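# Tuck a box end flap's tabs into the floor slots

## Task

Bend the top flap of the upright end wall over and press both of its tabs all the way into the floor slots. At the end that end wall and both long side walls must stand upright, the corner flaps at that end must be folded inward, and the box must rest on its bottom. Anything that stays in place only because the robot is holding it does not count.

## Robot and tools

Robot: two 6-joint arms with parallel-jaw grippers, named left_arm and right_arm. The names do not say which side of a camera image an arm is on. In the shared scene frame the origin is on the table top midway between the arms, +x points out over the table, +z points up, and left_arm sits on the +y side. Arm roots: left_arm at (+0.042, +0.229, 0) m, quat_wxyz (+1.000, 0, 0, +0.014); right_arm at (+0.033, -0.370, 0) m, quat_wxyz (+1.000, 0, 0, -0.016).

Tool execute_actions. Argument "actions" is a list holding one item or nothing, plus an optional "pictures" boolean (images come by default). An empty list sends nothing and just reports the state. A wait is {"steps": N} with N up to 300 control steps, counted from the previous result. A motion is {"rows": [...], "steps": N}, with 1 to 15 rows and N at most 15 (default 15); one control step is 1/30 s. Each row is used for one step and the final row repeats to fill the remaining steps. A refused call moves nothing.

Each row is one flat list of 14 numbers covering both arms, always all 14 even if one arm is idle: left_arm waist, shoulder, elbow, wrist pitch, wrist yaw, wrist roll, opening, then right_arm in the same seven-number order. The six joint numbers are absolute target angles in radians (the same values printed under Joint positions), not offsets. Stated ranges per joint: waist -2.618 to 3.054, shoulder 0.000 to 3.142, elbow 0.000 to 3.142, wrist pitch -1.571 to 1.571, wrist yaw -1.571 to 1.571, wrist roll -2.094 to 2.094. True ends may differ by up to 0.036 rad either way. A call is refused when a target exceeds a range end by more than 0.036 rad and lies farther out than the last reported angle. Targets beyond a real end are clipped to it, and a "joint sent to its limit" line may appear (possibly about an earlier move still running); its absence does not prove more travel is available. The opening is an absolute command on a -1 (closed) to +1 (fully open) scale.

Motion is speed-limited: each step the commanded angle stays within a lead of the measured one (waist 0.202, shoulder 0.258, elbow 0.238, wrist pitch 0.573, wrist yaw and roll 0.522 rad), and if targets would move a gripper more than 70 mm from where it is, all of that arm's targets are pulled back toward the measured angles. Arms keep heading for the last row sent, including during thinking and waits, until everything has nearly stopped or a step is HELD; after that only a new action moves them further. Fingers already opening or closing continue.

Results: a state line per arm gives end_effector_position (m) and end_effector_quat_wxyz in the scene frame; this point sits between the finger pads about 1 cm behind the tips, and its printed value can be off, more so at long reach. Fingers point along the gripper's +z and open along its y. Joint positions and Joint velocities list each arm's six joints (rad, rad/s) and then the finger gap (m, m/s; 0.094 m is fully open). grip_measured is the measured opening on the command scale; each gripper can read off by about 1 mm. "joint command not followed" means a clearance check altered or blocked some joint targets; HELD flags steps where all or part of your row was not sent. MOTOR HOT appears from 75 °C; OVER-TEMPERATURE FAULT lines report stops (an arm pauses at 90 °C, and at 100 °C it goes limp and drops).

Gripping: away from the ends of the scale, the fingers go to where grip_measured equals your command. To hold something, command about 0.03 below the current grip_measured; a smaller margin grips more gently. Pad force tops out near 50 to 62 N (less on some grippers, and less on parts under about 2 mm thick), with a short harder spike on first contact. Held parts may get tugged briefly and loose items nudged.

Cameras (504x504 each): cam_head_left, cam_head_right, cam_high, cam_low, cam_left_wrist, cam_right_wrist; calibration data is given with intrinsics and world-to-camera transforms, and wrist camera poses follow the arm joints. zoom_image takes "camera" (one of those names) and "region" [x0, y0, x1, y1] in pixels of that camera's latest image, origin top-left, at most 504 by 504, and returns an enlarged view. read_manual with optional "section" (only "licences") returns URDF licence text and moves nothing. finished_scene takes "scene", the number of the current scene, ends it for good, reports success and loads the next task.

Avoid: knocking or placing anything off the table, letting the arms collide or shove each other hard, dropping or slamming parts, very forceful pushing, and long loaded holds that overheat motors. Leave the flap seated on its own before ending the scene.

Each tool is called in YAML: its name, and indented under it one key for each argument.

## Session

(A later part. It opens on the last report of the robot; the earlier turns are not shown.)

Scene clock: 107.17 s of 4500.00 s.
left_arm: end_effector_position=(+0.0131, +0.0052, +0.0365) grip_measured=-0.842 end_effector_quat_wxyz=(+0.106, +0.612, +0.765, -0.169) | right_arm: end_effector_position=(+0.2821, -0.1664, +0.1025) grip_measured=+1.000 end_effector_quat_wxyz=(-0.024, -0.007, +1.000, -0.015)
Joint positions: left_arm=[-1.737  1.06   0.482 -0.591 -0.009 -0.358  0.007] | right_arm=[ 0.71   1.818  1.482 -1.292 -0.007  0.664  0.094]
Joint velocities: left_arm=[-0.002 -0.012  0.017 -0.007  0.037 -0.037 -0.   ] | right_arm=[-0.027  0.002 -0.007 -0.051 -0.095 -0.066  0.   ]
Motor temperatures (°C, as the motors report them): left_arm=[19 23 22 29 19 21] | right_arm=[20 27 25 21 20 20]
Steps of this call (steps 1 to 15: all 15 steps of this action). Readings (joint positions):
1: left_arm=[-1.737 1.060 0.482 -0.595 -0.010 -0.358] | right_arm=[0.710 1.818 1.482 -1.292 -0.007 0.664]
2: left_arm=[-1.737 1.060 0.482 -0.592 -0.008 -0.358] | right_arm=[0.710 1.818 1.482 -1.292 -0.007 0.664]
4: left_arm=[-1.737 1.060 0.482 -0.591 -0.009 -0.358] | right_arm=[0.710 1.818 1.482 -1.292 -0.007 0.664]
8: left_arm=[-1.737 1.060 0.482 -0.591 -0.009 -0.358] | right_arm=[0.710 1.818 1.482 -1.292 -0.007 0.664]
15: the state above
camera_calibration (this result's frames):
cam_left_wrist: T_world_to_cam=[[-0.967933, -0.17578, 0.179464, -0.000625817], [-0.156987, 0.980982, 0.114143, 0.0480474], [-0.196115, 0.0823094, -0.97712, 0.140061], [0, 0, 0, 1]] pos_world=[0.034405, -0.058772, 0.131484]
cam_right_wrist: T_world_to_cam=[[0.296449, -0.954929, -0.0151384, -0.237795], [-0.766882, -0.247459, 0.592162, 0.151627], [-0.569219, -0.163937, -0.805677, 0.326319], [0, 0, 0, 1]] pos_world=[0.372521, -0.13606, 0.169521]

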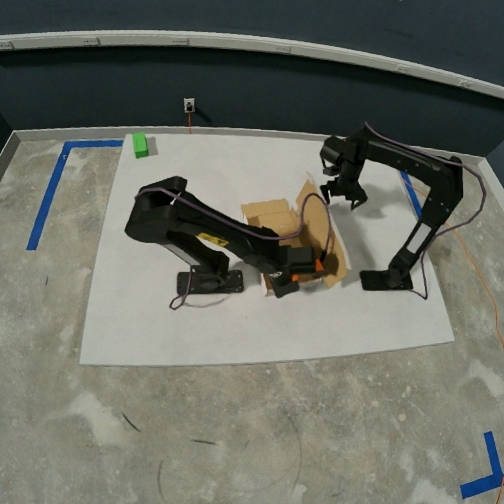

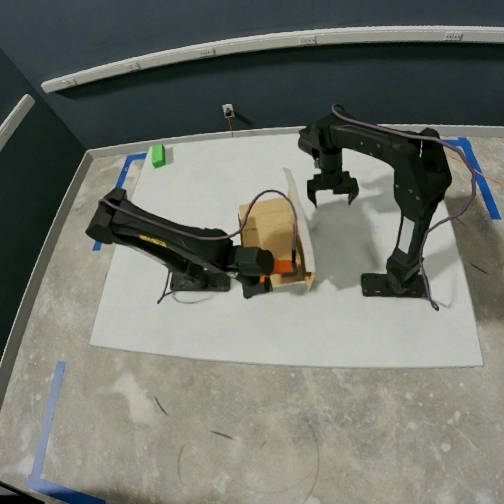

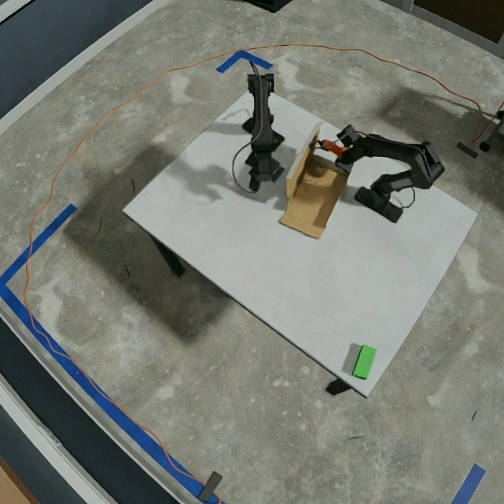

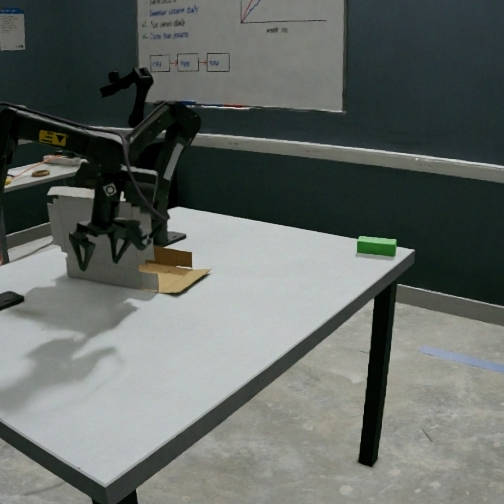

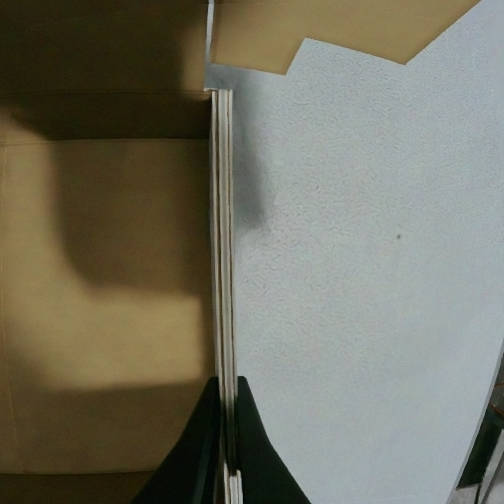

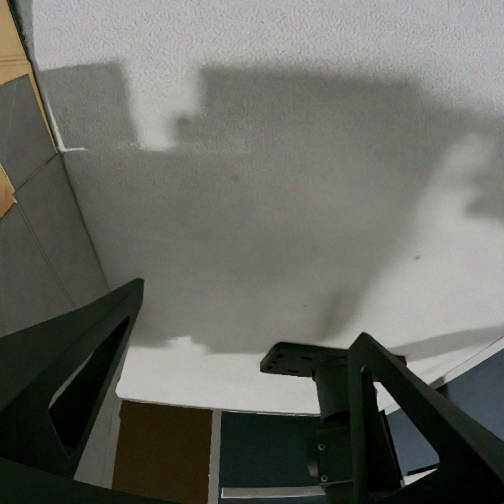

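Squeeze a bit firmer, then release and lift.

execute_actions:
  actions:
    - {"rows":[[-1.741,1.07,0.45,-0.62,0,-0.36,-0.92,0.705,1.789,1.518,-1.30,0,0.67,1]]}
  pictures: false

execute_actions:
  actions:
    - {"rows":[[-1.741,1.07,0.48,-0.62,0,-0.36,0.2,0.705,1.789,1.518,-1.30,0,0.67,1]]}
  pictures: false

execute_actions:
  actions:
    - {"rows":[[-1.741,1.023,0.93,-1.136,0,-0.36,0.2,0.705,1.789,1.518,-1.30,0,0.67,1]]}
  pictures: false

execute_actions:
  actions:
    - {"steps":40}

zoom_image:
  camera: "cam_high"
  region: [250, 110, 390, 250]

Scene clock: 122.77 s of 4500.00 s.
left_arm: end_effector_position=(+0.0153, +0.0050, +0.0365) grip_measured=-0.880 end_effector_quat_wxyz=(+0.111, +0.614, +0.764, -0.165) | right_arm: end_effector_position=(+0.2821, -0.1664, +0.1025) grip_measured=+1.000 end_effector_quat_wxyz=(-0.024, -0.007, +1.000, -0.015)
Joint positions: left_arm=[-1.737  1.06   0.482 -0.592 -0.021 -0.352  0.006] | right_arm=[ 0.71   1.818  1.482 -1.292 -0.007  0.664  0.094]
Joint velocities: left_arm=[ 0.007 -0.022  0.002  0.022  0.007  0.007 -0.   ] | right_arm=[ 0.002 -0.017  0.002  0.051 -0.066 -0.037  0.   ]
Motor temperatures (°C, as the motors report them): left_arm=[19 23 22 28 19 21] | right_arm=[20 27 25 20 20 20]
Steps of this call (steps 1 to 15: the robot went on to your last target; steps 16 to 90: nothing new was sent; then 12.10 s passed at rest; steps 91 to 105: all 15 steps of this action). Readings (joint positions):
91: left_arm=[-1.737 1.060 0.482 -0.592 -0.010 -0.358] | right_arm=[0.710 1.818 1.482 -1.292 -0.007 0.664]
92: left_arm=[-1.737 1.060 0.482 -0.592 -0.014 -0.357] | right_arm=[0.710 1.818 1.482 -1.292 -0.007 0.664]
94: left_arm=[-1.737 1.060 0.482 -0.592 -0.018 -0.354] | right_arm=[0.710 1.818 1.482 -1.292 -0.007 0.664]
98: left_arm=[-1.737 1.060 0.482 -0.592 -0.020 -0.353] | right_arm=[0.710 1.818 1.482 -1.292 -0.007 0.664]
105: the state above

Scene clock: 123.27 s of 4500.00 s.
left_arm: end_effector_position=(+0.0126, +0.0059, +0.0362) grip_measured=+0.198 end_effector_quat_wxyz=(+0.104, +0.614, +0.764, -0.168) | right_arm: end_effector_position=(+0.2821, -0.1664, +0.1025) grip_measured=+1.000 end_effector_quat_wxyz=(-0.024, -0.007, +1.000, -0.015)
Joint positions: left_arm=[-1.737  1.06   0.482 -0.594 -0.006 -0.354  0.056] | right_arm=[ 0.71   1.818  1.482 -1.292 -0.007  0.664  0.094]
Joint velocities: left_arm=[ 0.002  0.017 -0.012  0.007 -0.051  0.037 -0.   ] | right_arm=[ 0.017 -0.012 -0.012 -0.037 -0.007 -0.007  0.   ]
Motor temperatures (°C, as the motors report them): left_arm=[19 23 22 28 19 21] | right_arm=[20 27 25 20 20 20]
Steps of this call (steps 1 to 15: all 15 steps of this action). Readings (joint positions):
1: left_arm=[-1.737 1.060 0.482 -0.592 -0.020 -0.352] | right_arm=[0.710 1.818 1.482 -1.292 -0.007 0.664]
2: left_arm=[-1.737 1.060 0.482 -0.593 -0.017 -0.353] | right_arm=[0.710 1.818 1.482 -1.292 -0.007 0.664]
4: left_arm=[-1.737 1.060 0.482 -0.594 -0.012 -0.354] | right_arm=[0.710 1.818 1.482 -1.292 -0.007 0.664]
8: left_arm=[-1.737 1.060 0.482 -0.594 -0.008 -0.354] | right_arm=[0.710 1.818 1.482 -1.292 -0.007 0.664]
15: the state above

Scene clock: 123.77 s of 4500.00 s.
left_arm: end_effector_position=(+0.0119, +0.0017, +0.1536) grip_measured=+0.198 end_effector_quat_wxyz=(+0.104, +0.614, +0.764, -0.170) | right_arm: end_effector_position=(+0.2821, -0.1664, +0.1025) grip_measured=+1.000 end_effector_quat_wxyz=(-0.024, -0.007, +1.000, -0.015)
Joint positions: left_arm=[-1.737  1.026  0.937 -1.081 -0.005 -0.355  0.056] | right_arm=[ 0.71   1.818  1.482 -1.292 -0.007  0.664  0.094]
Joint velocities: left_arm=[ 0.002  0.007 -0.017 -0.242  0.037 -0.066 -0.001] | right_arm=[-0.002  0.012  0.007 -0.037  0.007 -0.051  0.   ]
Motor temperatures (°C, as the motors report them): left_arm=[19 23 22 28 19 21] | right_arm=[20 27 25 20 20 20]
Steps of this call (steps 1 to 15: all 15 steps of this action). Readings (joint positions):
1: left_arm=[-1.737 1.060 0.513 -0.664 -0.005 -0.354] | right_arm=[0.710 1.818 1.482 -1.292 -0.007 0.664]
2: left_arm=[-1.737 1.060 0.573 -0.785 -0.005 -0.355] | right_arm=[0.710 1.818 1.482 -1.292 -0.007 0.664]
4: left_arm=[-1.737 1.057 0.714 -0.930 -0.005 -0.355] | right_arm=[0.710 1.818 1.482 -1.292 -0.007 0.664]
8: left_arm=[-1.737 1.036 0.924 -0.995 -0.005 -0.355] | right_arm=[0.710 1.818 1.482 -1.292 -0.007 0.664]
15: the state above

Scene clock: 125.10 s of 4500.00 s.
left_arm: end_effector_position=(+0.0128, +0.0081, +0.1510) grip_measured=+0.198 end_effector_quat_wxyz=(+0.097, +0.616, +0.766, -0.158) | right_arm: end_effector_position=(+0.2821, -0.1664, +0.1025) grip_measured=+1.000 end_effector_quat_wxyz=(-0.024, -0.007, +1.000, -0.015)
Joint positions: left_arm=[-1.737  1.026  0.937 -1.109 -0.005 -0.355  0.056] | right_arm=[ 0.71   1.818  1.482 -1.292 -0.007  0.664  0.094]
Joint velocities: left_arm=[ 0.012 -0.002 -0.002  0.007  0.095 -0.037 -0.001] | right_arm=[ 0.007 -0.012 -0.002  0.066  0.037 -0.022  0.   ]
Motor temperatures (°C, as the motors report them): left_arm=[19 23 22 28 19 21] | right_arm=[20 27 25 20 20 20]
Steps of this call (steps 1 to 30: the robot went on to your last target; steps 31 to 40: nothing new was sent). Readings (joint positions):
1: left_arm=[-1.737 1.026 0.937 -1.087 -0.005 -0.355] | right_arm=[0.710 1.818 1.482 -1.292 -0.007 0.664]
2: left_arm=[-1.737 1.026 0.937 -1.092 -0.005 -0.355] | right_arm=[0.710 1.818 1.482 -1.292 -0.007 0.664]
4: left_arm=[-1.737 1.026 0.937 -1.099 -0.005 -0.355] | right_arm=[0.710 1.818 1.482 -1.292 -0.007 0.664]
8: left_arm=[-1.737 1.026 0.937 -1.105 -0.005 -0.355] | right_arm=[0.710 1.818 1.482 -1.292 -0.007 0.664]
40: the state above
All arms were judged still, so your last target was given up. Only a new action makes them travel on or press farther. Fingers that are still opening or closing keep moving.
camera_calibration (this result's frames):
cam_left_wrist: T_world_to_cam=[[-0.968931, -0.176576, 0.173185, -0.0200234], [-0.152828, 0.977984, 0.142095, 0.0278213], [-0.194463, 0.111213, -0.974585, 0.250949], [0, 0, 0, 1]] pos_world=[0.0336509, -0.0586532, 0.244086]
cam_right_wrist: T_world_to_cam=[[0.296449, -0.954929, -0.0151384, -0.237795], [-0.766882, -0.247459, 0.592162, 0.151627], [-0.569219, -0.163937, -0.805677, 0.326319], [0, 0, 0, 1]] pos_world=[0.372521, -0.13606, 0.169521]

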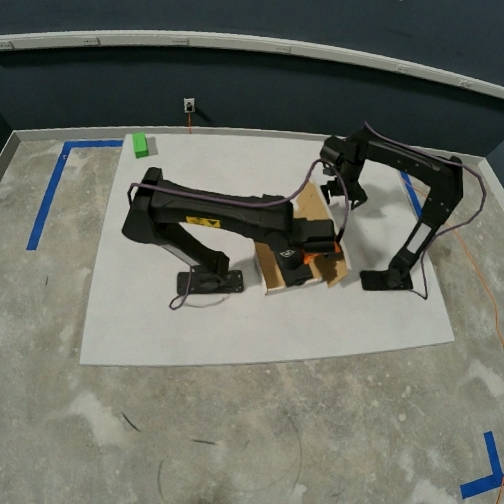

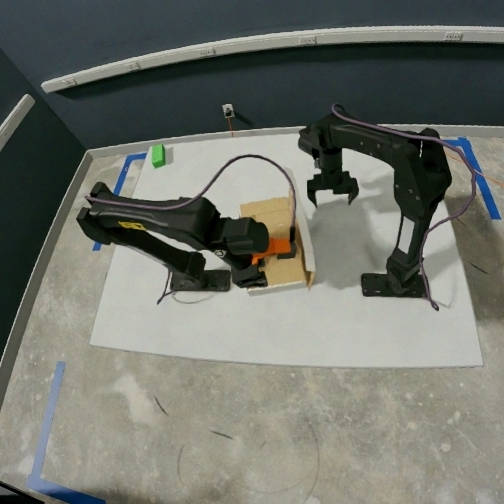

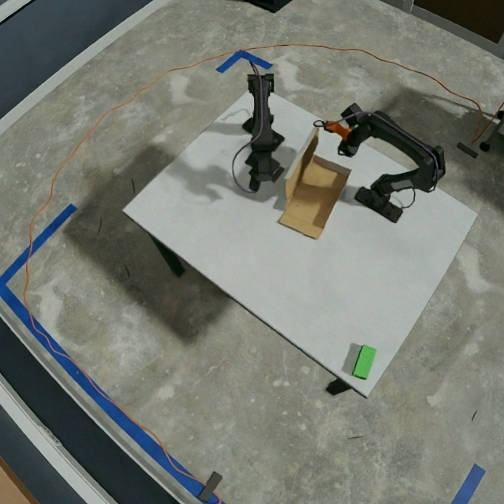

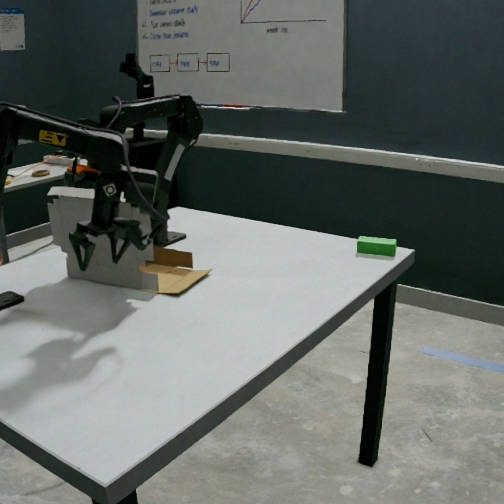

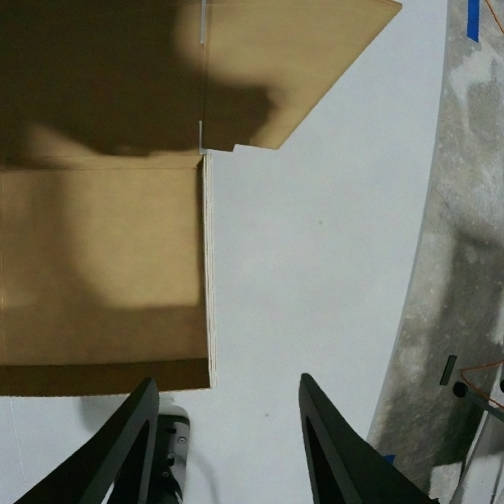

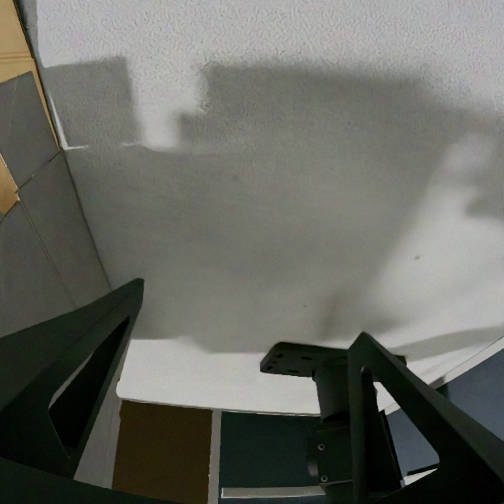

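Region (250, 110, 390, 250) of cam_high's 504x504 image, scaled by 3.600, with more detail than that image has.

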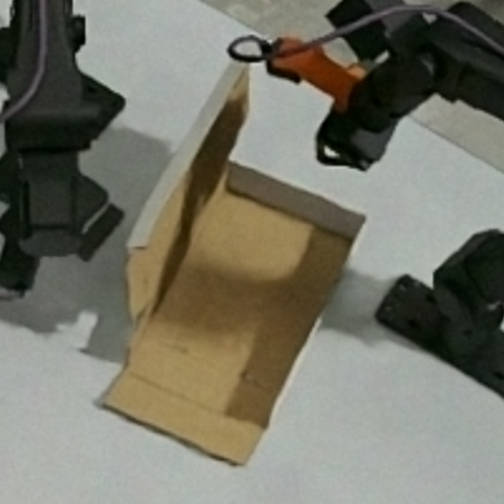

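Looks locked.

finished_scene:
  scene: 1

The scene is finished: the task was done.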